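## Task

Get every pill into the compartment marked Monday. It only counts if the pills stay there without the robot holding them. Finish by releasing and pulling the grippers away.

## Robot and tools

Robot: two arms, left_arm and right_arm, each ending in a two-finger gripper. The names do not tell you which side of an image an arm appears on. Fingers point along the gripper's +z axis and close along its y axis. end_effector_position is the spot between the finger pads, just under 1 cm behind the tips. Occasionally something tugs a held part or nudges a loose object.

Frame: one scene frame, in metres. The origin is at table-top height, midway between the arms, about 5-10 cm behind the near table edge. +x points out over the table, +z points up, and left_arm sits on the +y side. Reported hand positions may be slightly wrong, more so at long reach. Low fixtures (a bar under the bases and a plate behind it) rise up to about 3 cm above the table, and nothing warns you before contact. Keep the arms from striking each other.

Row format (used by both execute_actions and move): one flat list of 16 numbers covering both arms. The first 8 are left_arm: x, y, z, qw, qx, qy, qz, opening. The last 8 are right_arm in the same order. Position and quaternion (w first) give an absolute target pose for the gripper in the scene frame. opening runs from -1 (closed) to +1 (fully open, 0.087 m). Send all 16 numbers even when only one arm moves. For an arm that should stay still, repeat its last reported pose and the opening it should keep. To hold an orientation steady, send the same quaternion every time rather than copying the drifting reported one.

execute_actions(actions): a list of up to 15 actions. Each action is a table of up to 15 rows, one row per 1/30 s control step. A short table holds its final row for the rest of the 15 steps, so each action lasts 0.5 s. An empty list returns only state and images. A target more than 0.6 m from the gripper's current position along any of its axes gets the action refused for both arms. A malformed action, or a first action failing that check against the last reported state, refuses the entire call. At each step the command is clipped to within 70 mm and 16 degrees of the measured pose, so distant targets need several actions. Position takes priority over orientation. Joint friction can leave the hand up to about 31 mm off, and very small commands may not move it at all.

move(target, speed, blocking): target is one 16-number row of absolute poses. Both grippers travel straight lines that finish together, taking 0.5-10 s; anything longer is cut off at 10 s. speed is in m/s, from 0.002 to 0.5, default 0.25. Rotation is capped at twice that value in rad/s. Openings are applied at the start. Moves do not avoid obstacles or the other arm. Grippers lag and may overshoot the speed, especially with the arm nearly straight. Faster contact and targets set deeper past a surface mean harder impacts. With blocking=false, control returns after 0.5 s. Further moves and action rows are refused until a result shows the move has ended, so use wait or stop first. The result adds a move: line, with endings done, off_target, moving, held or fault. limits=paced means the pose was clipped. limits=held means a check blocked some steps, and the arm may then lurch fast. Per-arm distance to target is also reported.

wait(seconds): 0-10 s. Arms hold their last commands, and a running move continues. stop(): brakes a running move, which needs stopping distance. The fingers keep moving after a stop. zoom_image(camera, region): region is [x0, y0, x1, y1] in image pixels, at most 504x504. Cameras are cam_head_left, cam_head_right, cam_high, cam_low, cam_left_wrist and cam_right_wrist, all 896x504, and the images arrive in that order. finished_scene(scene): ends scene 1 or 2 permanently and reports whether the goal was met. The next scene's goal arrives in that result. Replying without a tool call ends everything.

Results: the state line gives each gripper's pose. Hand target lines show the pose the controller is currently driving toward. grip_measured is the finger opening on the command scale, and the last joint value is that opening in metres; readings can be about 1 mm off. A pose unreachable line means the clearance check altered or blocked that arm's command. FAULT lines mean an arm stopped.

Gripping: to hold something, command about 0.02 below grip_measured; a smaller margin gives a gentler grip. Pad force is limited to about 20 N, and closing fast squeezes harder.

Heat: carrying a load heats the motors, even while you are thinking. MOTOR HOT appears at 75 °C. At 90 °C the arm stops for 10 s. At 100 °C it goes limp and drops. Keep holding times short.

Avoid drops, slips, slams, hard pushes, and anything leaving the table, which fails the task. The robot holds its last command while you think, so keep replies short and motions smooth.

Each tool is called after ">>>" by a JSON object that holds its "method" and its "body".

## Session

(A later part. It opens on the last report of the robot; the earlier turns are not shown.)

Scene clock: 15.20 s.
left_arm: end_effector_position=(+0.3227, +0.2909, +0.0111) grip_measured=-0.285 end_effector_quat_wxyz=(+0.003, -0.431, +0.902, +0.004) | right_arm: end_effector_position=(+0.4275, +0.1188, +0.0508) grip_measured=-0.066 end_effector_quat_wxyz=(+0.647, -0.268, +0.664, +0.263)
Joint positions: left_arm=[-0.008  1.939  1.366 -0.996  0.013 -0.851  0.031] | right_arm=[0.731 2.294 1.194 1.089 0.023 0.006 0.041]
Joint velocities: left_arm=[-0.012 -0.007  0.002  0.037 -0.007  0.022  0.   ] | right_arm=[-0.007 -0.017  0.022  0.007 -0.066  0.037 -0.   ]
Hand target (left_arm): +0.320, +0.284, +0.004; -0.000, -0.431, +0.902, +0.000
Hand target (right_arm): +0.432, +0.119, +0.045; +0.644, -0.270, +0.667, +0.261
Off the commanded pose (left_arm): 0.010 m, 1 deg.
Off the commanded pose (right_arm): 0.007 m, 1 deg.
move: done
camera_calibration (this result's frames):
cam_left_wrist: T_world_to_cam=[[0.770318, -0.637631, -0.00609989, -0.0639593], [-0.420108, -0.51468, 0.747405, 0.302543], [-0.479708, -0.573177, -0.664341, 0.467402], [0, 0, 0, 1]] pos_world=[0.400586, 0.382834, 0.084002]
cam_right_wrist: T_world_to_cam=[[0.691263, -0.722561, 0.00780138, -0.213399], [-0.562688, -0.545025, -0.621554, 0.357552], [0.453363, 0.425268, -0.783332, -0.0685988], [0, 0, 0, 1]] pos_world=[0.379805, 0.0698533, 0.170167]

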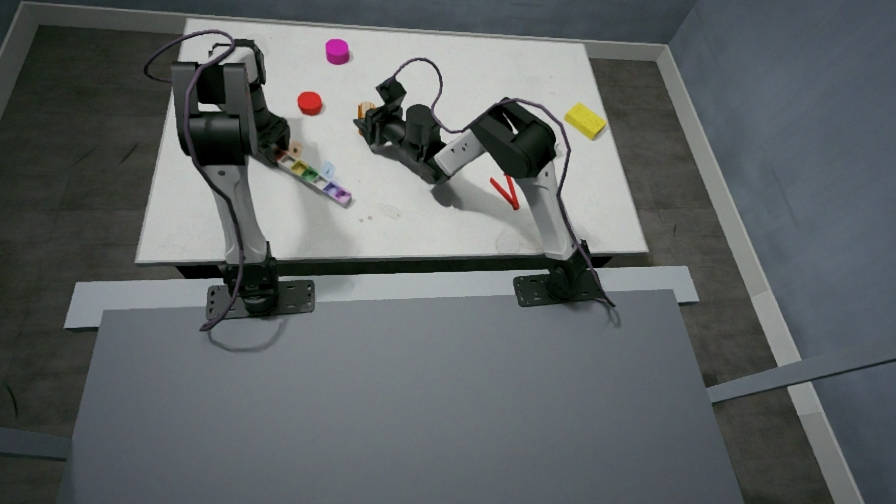

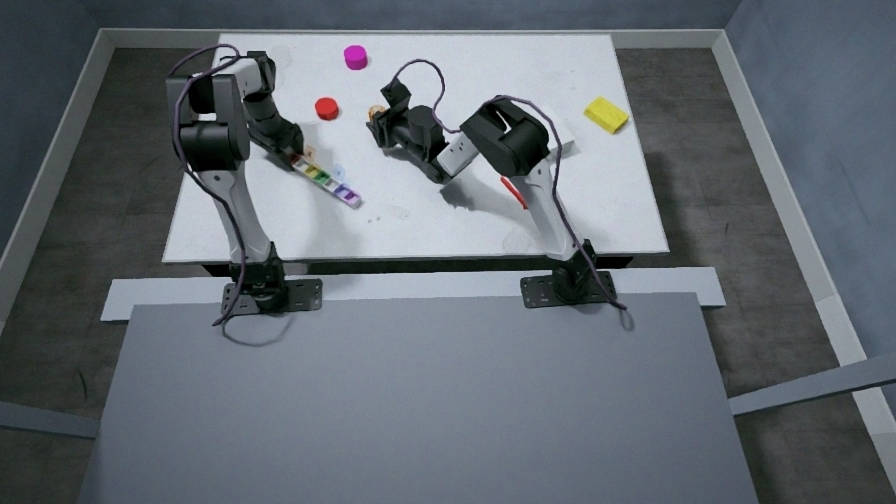

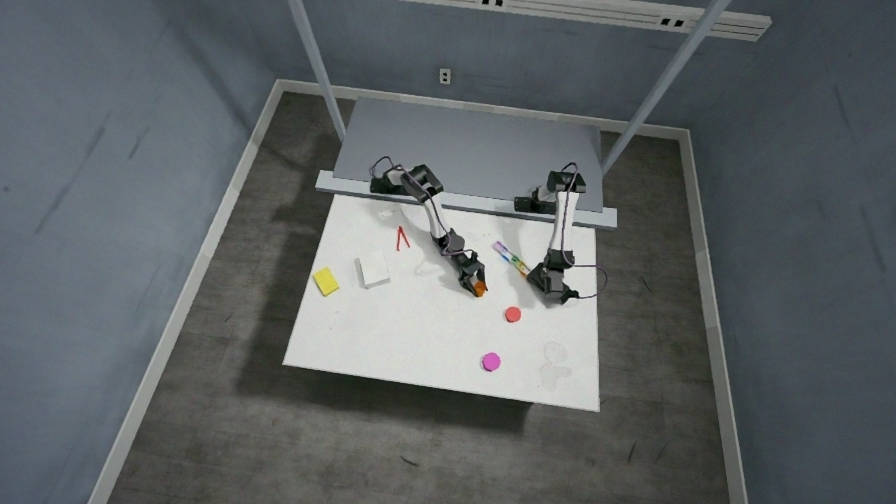

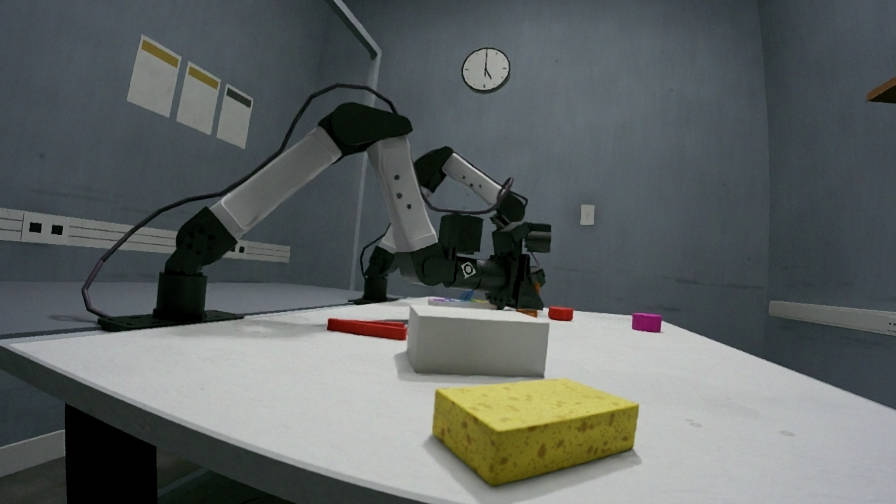

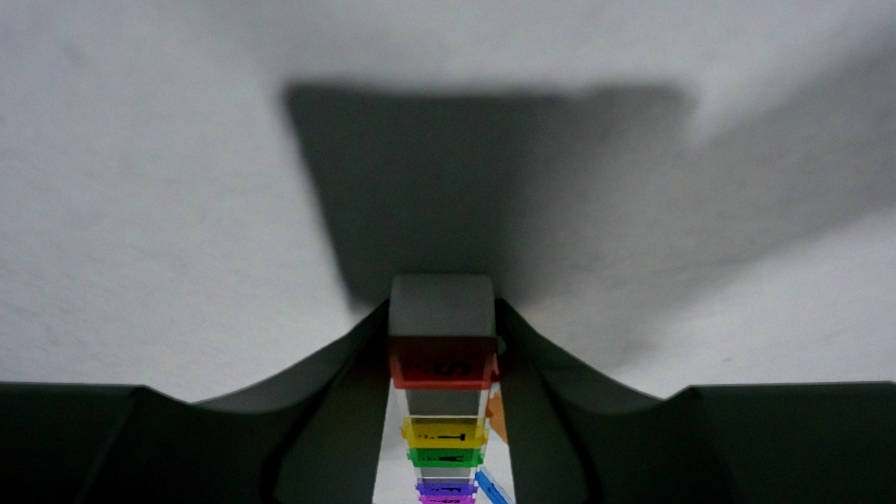

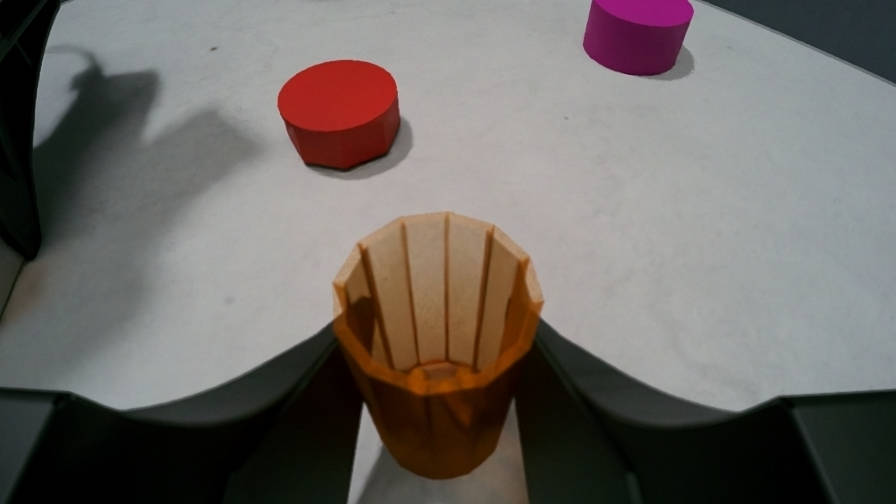

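>>> {"method": "move", "body": {"target": [0.322,0.285,0.022,0,-0.431,0.903,0,-0.32, 0.415,0.105,0.14,0.644,-0.270,0.667,0.261,-0.11], "speed": 0.15}}

>>> {"method": "move", "body": {"target": [0.305,0.16,0.022,0,-0.431,0.903,0,-0.32, 0.36,-0.27,0.19,0.342,0,0.94,0,-0.11], "speed": 0.22}}

>>> {"method": "move", "body": {"target": [0.285,0.0,0.012,0,-0.431,0.903,0,-0.32, 0.36,-0.27,0.19,0.342,0,0.94,0,-0.11], "speed": 0.13}}

Scene clock: 19.37 s.
left_arm: end_effector_position=(+0.3181, +0.2905, +0.0123) grip_measured=-0.286 end_effector_quat_wxyz=(-0.005, -0.432, +0.902, +0.007) | right_arm: end_effector_position=(+0.4165, +0.1080, +0.1465) grip_measured=-0.066 end_effector_quat_wxyz=(+0.650, -0.266, +0.660, +0.265)
Joint positions: left_arm=[-0.008  1.938  1.368 -1.017  0.013 -0.853  0.031] | right_arm=[0.731 2.008 1.182 0.827 0.023 0.006 0.041]
Joint velocities: left_arm=[-0.002  0.007  0.012  0.022  0.066 -0.066  0.   ] | right_arm=[-0.007  0.012  0.002 -0.066  0.007 -0.037  0.   ]
Hand target (left_arm): +0.322, +0.285, +0.022; -0.000, -0.431, +0.903, -0.000
Hand target (right_arm): +0.414, +0.104, +0.140; +0.644, -0.270, +0.667, +0.261
Off the commanded pose (left_arm): 0.012 m, 1 deg.
Off the commanded pose (right_arm): 0.007 m, 1 deg.
move: off_target (left_arm)
camera_calibration (this result's frames):
cam_left_wrist: T_world_to_cam=[[0.771316, -0.636146, -0.0197584, -0.0611955], [-0.405095, -0.514642, 0.755673, 0.294686], [-0.490887, -0.574858, -0.654651, 0.469717], [0, 0, 0, 1]] pos_world=[0.397155, 0.382749, 0.0836049]
cam_right_wrist: T_world_to_cam=[[0.691224, -0.722602, 0.00747495, -0.214289], [-0.557813, -0.540109, -0.63018, 0.403721], [0.459407, 0.431426, -0.776413, 0.0118086], [0, 0, 0, 1]] pos_world=[0.367897, 0.0581138, 0.265187]

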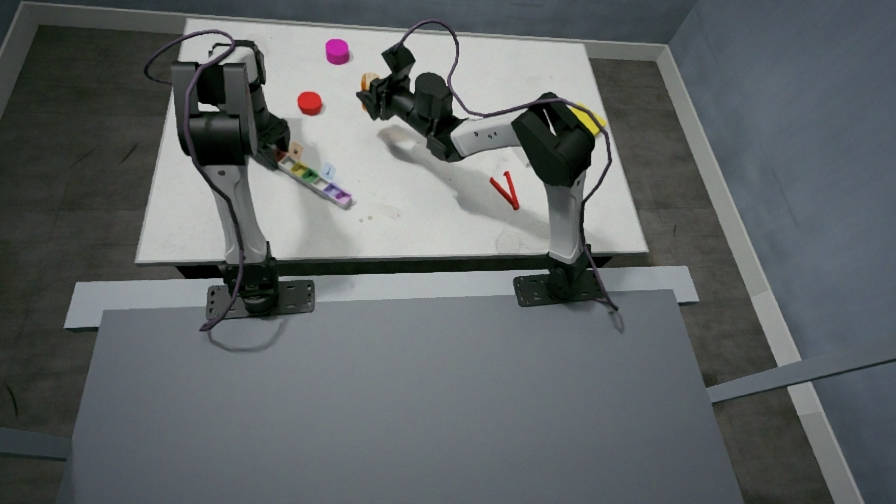

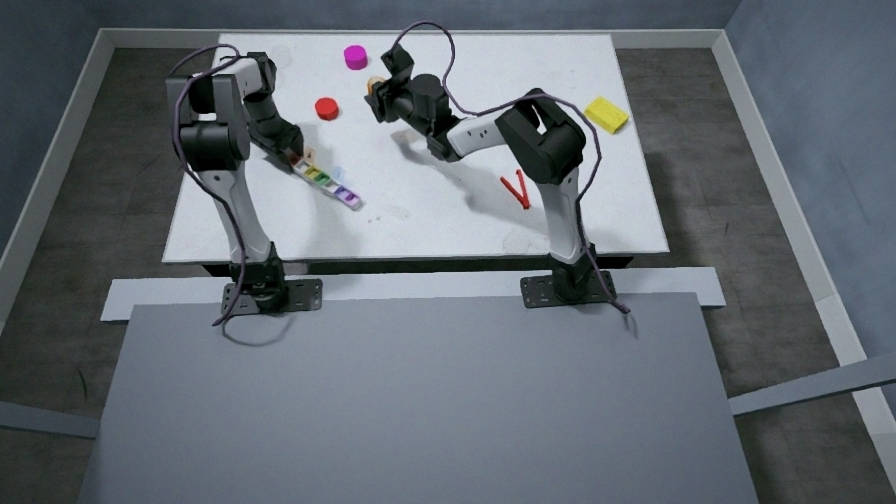

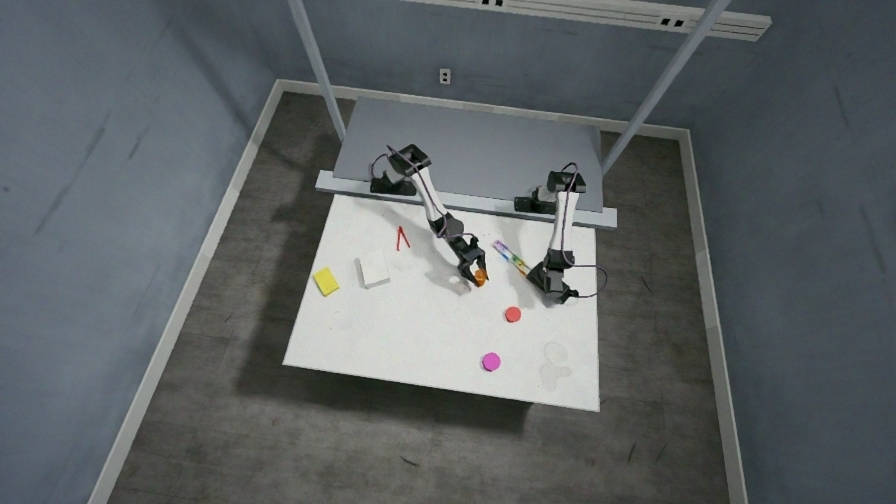

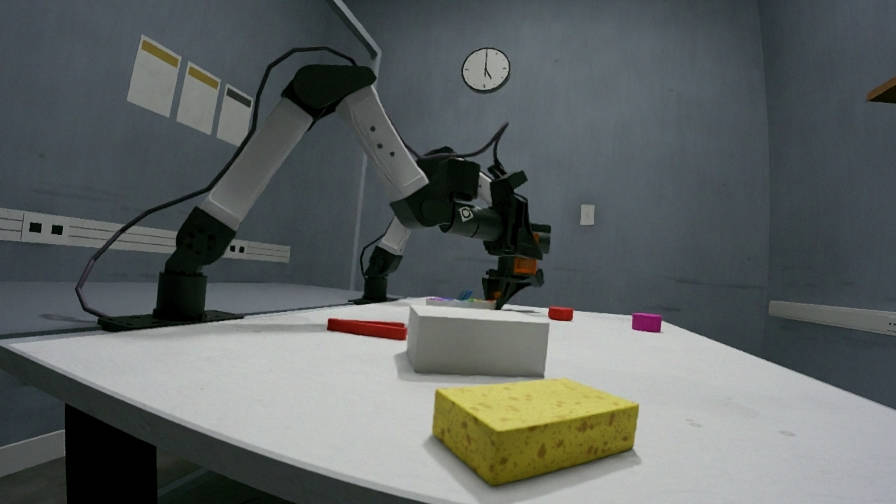

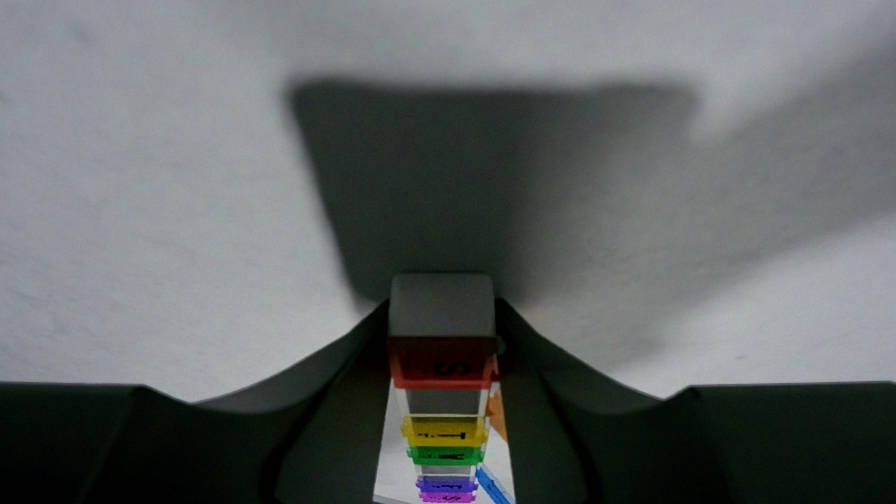

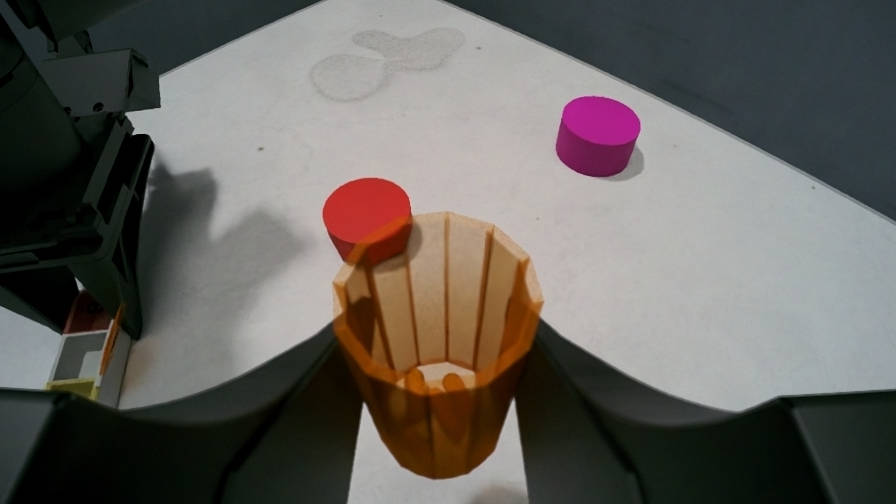

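Scene clock: 22.60 s.
left_arm: end_effector_position=(+0.3030, +0.1665, +0.0149) grip_measured=-0.286 end_effector_quat_wxyz=(+0.002, -0.430, +0.903, +0.006) | right_arm: end_effector_position=(+0.3613, -0.2706, +0.1887) grip_measured=-0.065 end_effector_quat_wxyz=(+0.347, -0.002, +0.938, -0.001)
Joint positions: left_arm=[-0.367  1.926  1.376 -1.019  0.009 -1.208  0.031] | right_arm=[ 0.074  1.438  1.395 -0.814  0.082  0.106  0.041]
Joint velocities: left_arm=[-0.002  0.002  0.012 -0.022  0.022  0.037 -0.   ] | right_arm=[ 0.012 -0.002 -0.002 -0.051  0.037 -0.066  0.   ]
Hand target (left_arm): +0.303, +0.162, +0.022; +0.002, -0.431, +0.902, +0.001
Hand target (right_arm): +0.363, -0.272, +0.188; +0.341, -0.003, +0.940, -0.002
Off the commanded pose (left_arm): 0.010 m, 1 deg.
Off the commanded pose (right_arm): 0.002 m, 1 deg.
move: done
camera_calibration (this result's frames):
cam_left_wrist: T_world_to_cam=[[0.768626, -0.6396, -0.0112069, -0.127132], [-0.418517, -0.516039, 0.74736, 0.22721], [-0.483795, -0.56975, -0.664325, 0.389862], [0, 0, 0, 1]] pos_world=[0.381422, 0.258059, 0.0877632]
cam_right_wrist: T_world_to_cam=[[0.00584692, -0.999855, 0.0159906, -0.279029], [-0.986185, -0.00311822, 0.165621, 0.344896], [-0.165547, -0.016738, -0.98606, 0.377295], [0, 0, 0, 1]] pos_world=[0.404222, -0.271598, 0.319375]

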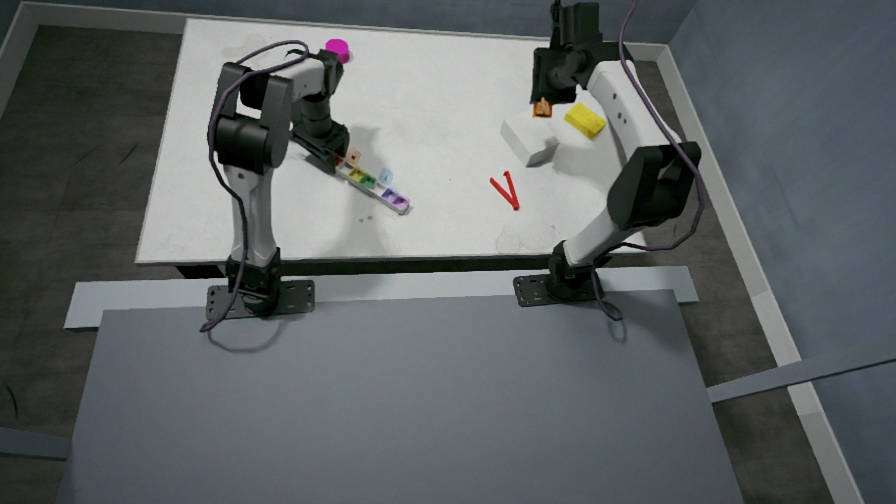

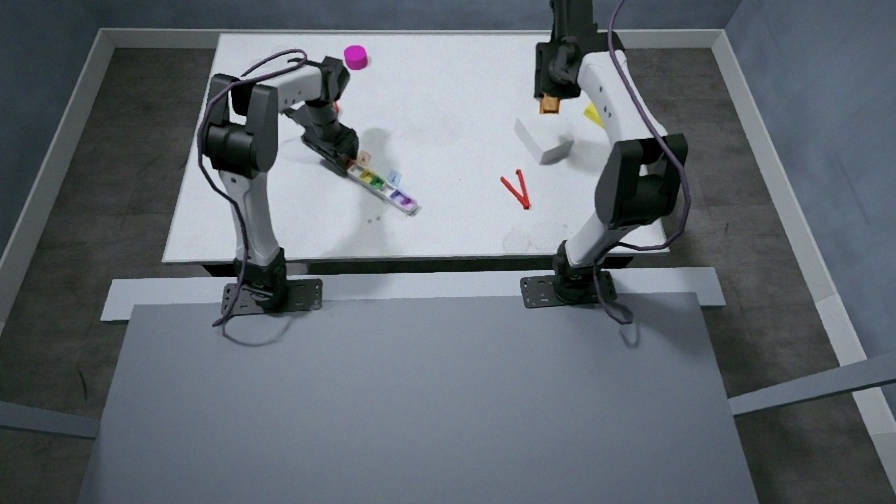

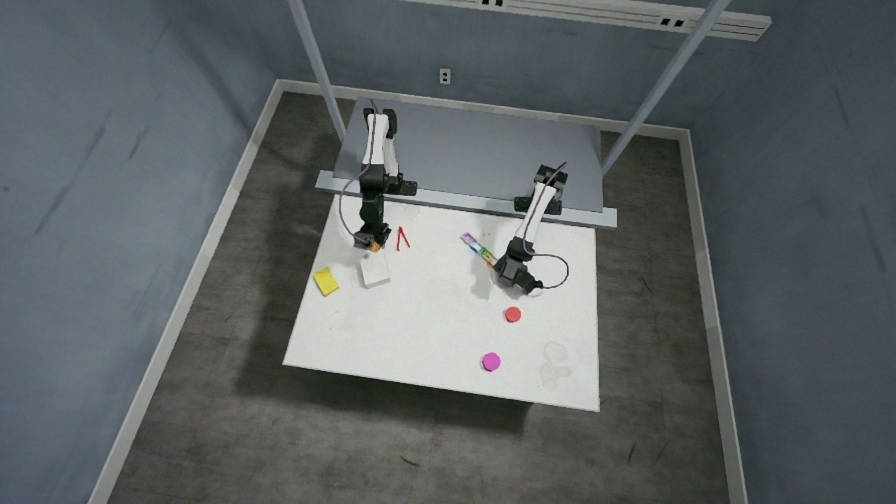

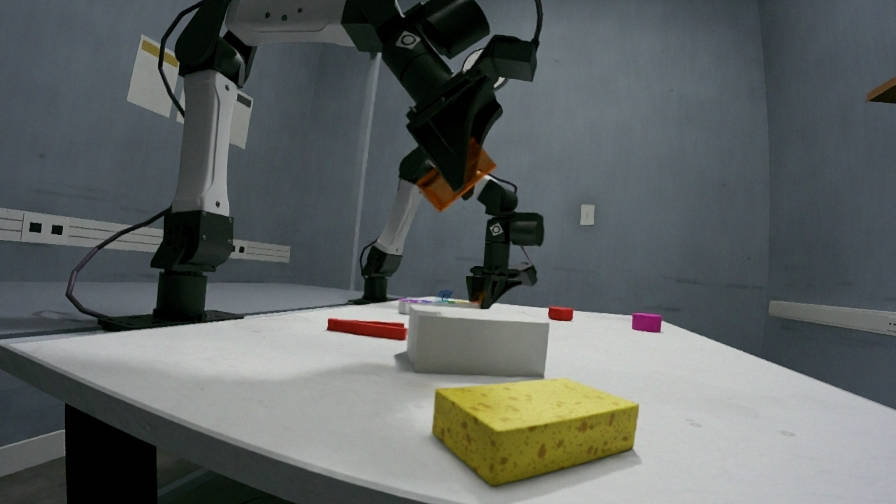

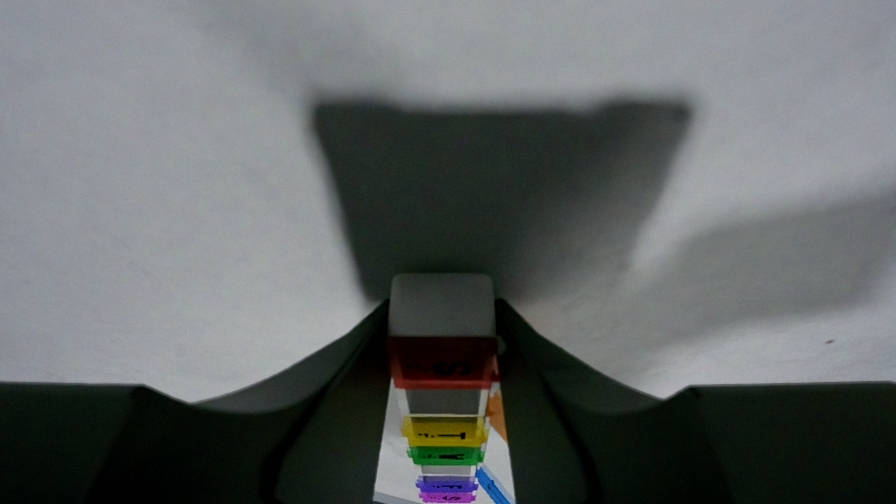

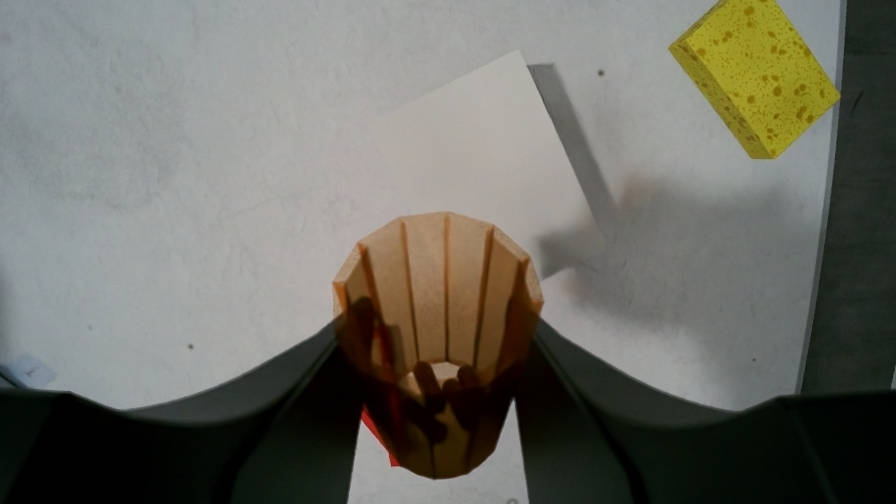

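Scene clock: 24.37 s.
left_arm: end_effector_position=(+0.2866, +0.0039, +0.0136) grip_measured=-0.286 end_effector_quat_wxyz=(+0.008, -0.427, +0.904, -0.006) | right_arm: end_effector_position=(+0.3595, -0.2708, +0.1877) grip_measured=-0.065 end_effector_quat_wxyz=(+0.343, -0.002, +0.939, -0.002)
Joint positions: left_arm=[-0.758  2.152  1.721 -1.108  0.008 -1.594  0.031] | right_arm=[ 0.074  1.438  1.395 -0.822  0.082  0.106  0.041]
Joint velocities: left_arm=[-0.002  0.007 -0.012 -0.022 -0.022 -0.081  0.001] | right_arm=[-0.007 -0.012 -0.027 -0.095 -0.066 -0.037 -0.001]
Hand target (left_arm): +0.284, +0.002, +0.013; +0.003, -0.431, +0.903, -0.000
Hand target (right_arm): +0.360, -0.270, +0.190; +0.342, -0.000, +0.940, +0.000
Off the commanded pose (left_arm): 0.004 m, 1 deg.
Off the commanded pose (right_arm): 0.003 m, 0 deg.
move: done
camera_calibration (this result's frames):
cam_left_wrist: T_world_to_cam=[[0.76535, -0.643437, 0.0150969, -0.217943], [-0.435908, -0.500957, 0.747681, 0.142236], [-0.473523, -0.578819, -0.663887, 0.285511], [0, 0, 0, 1]] pos_world=[0.364, 0.0962809, 0.08649]
cam_right_wrist: T_world_to_cam=[[0.00589236, -0.999838, 0.017032, -0.279457], [-0.984839, -0.00284937, 0.173446, 0.341487], [-0.173369, -0.0177958, -0.984696, 0.378257], [0, 0, 0, 1]] pos_world=[0.403534, -0.271707, 0.317999]

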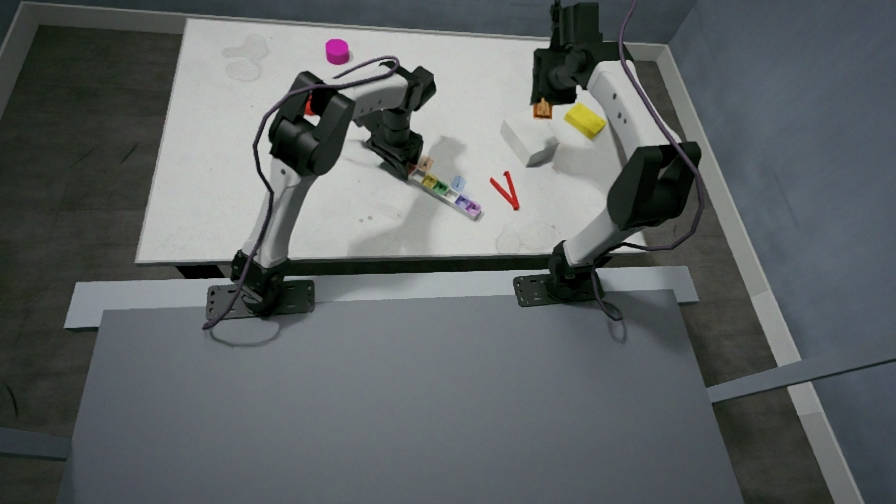

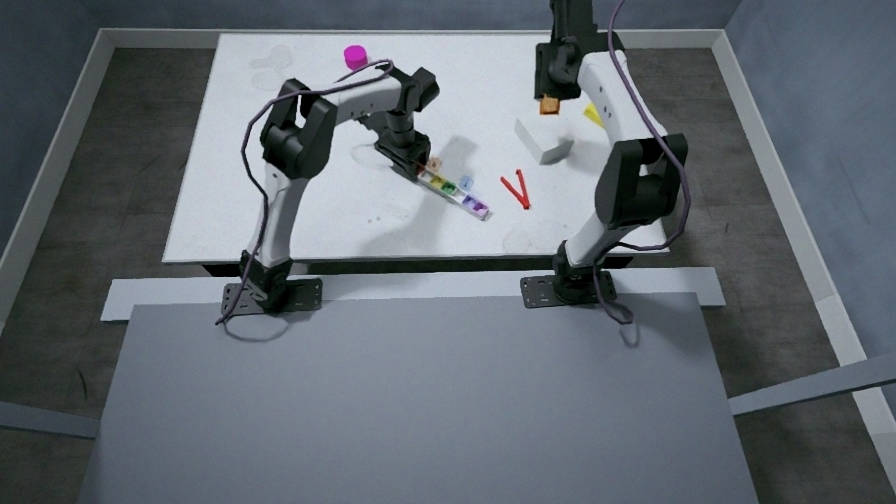

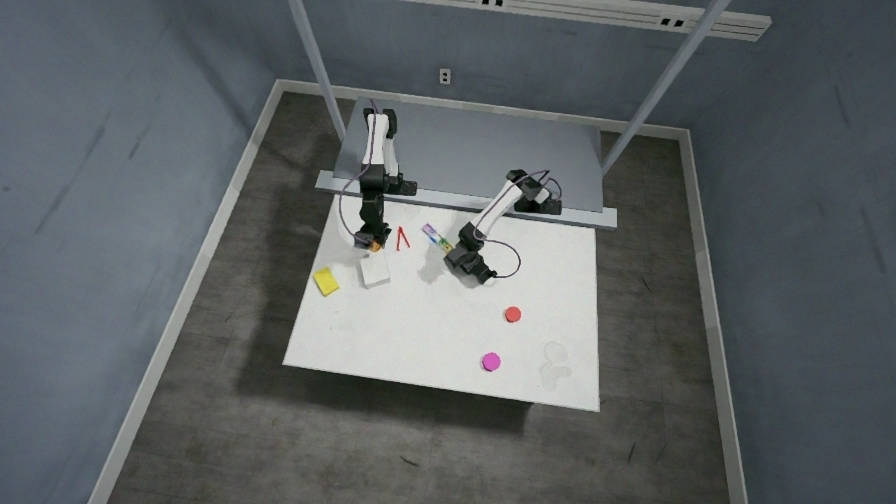

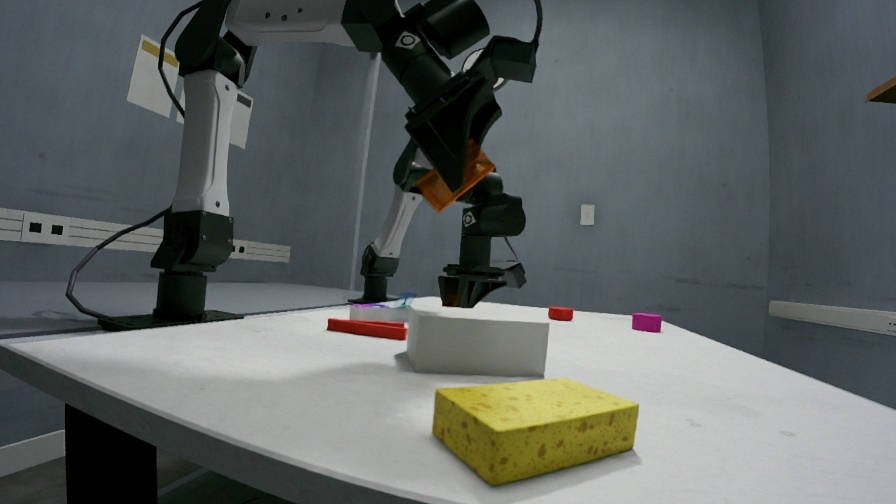

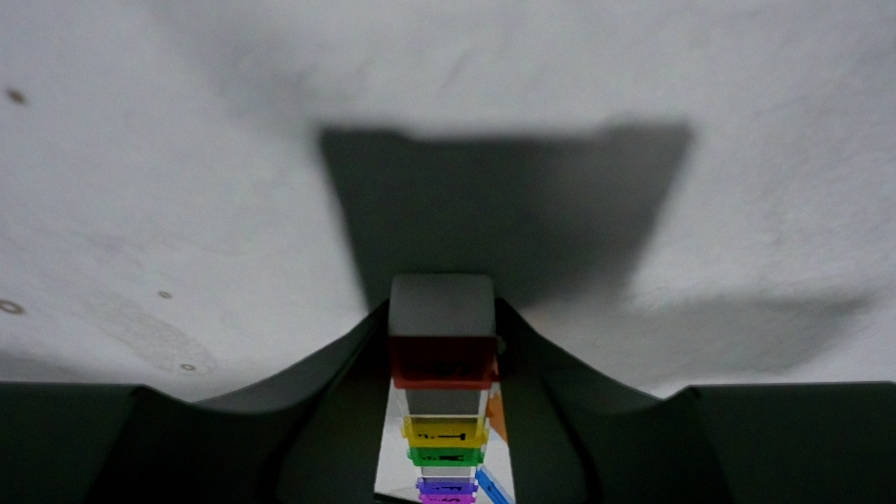

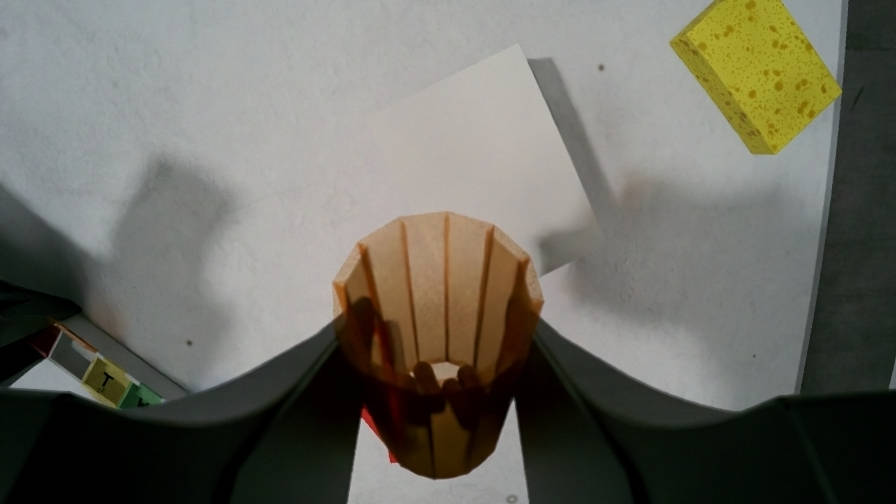

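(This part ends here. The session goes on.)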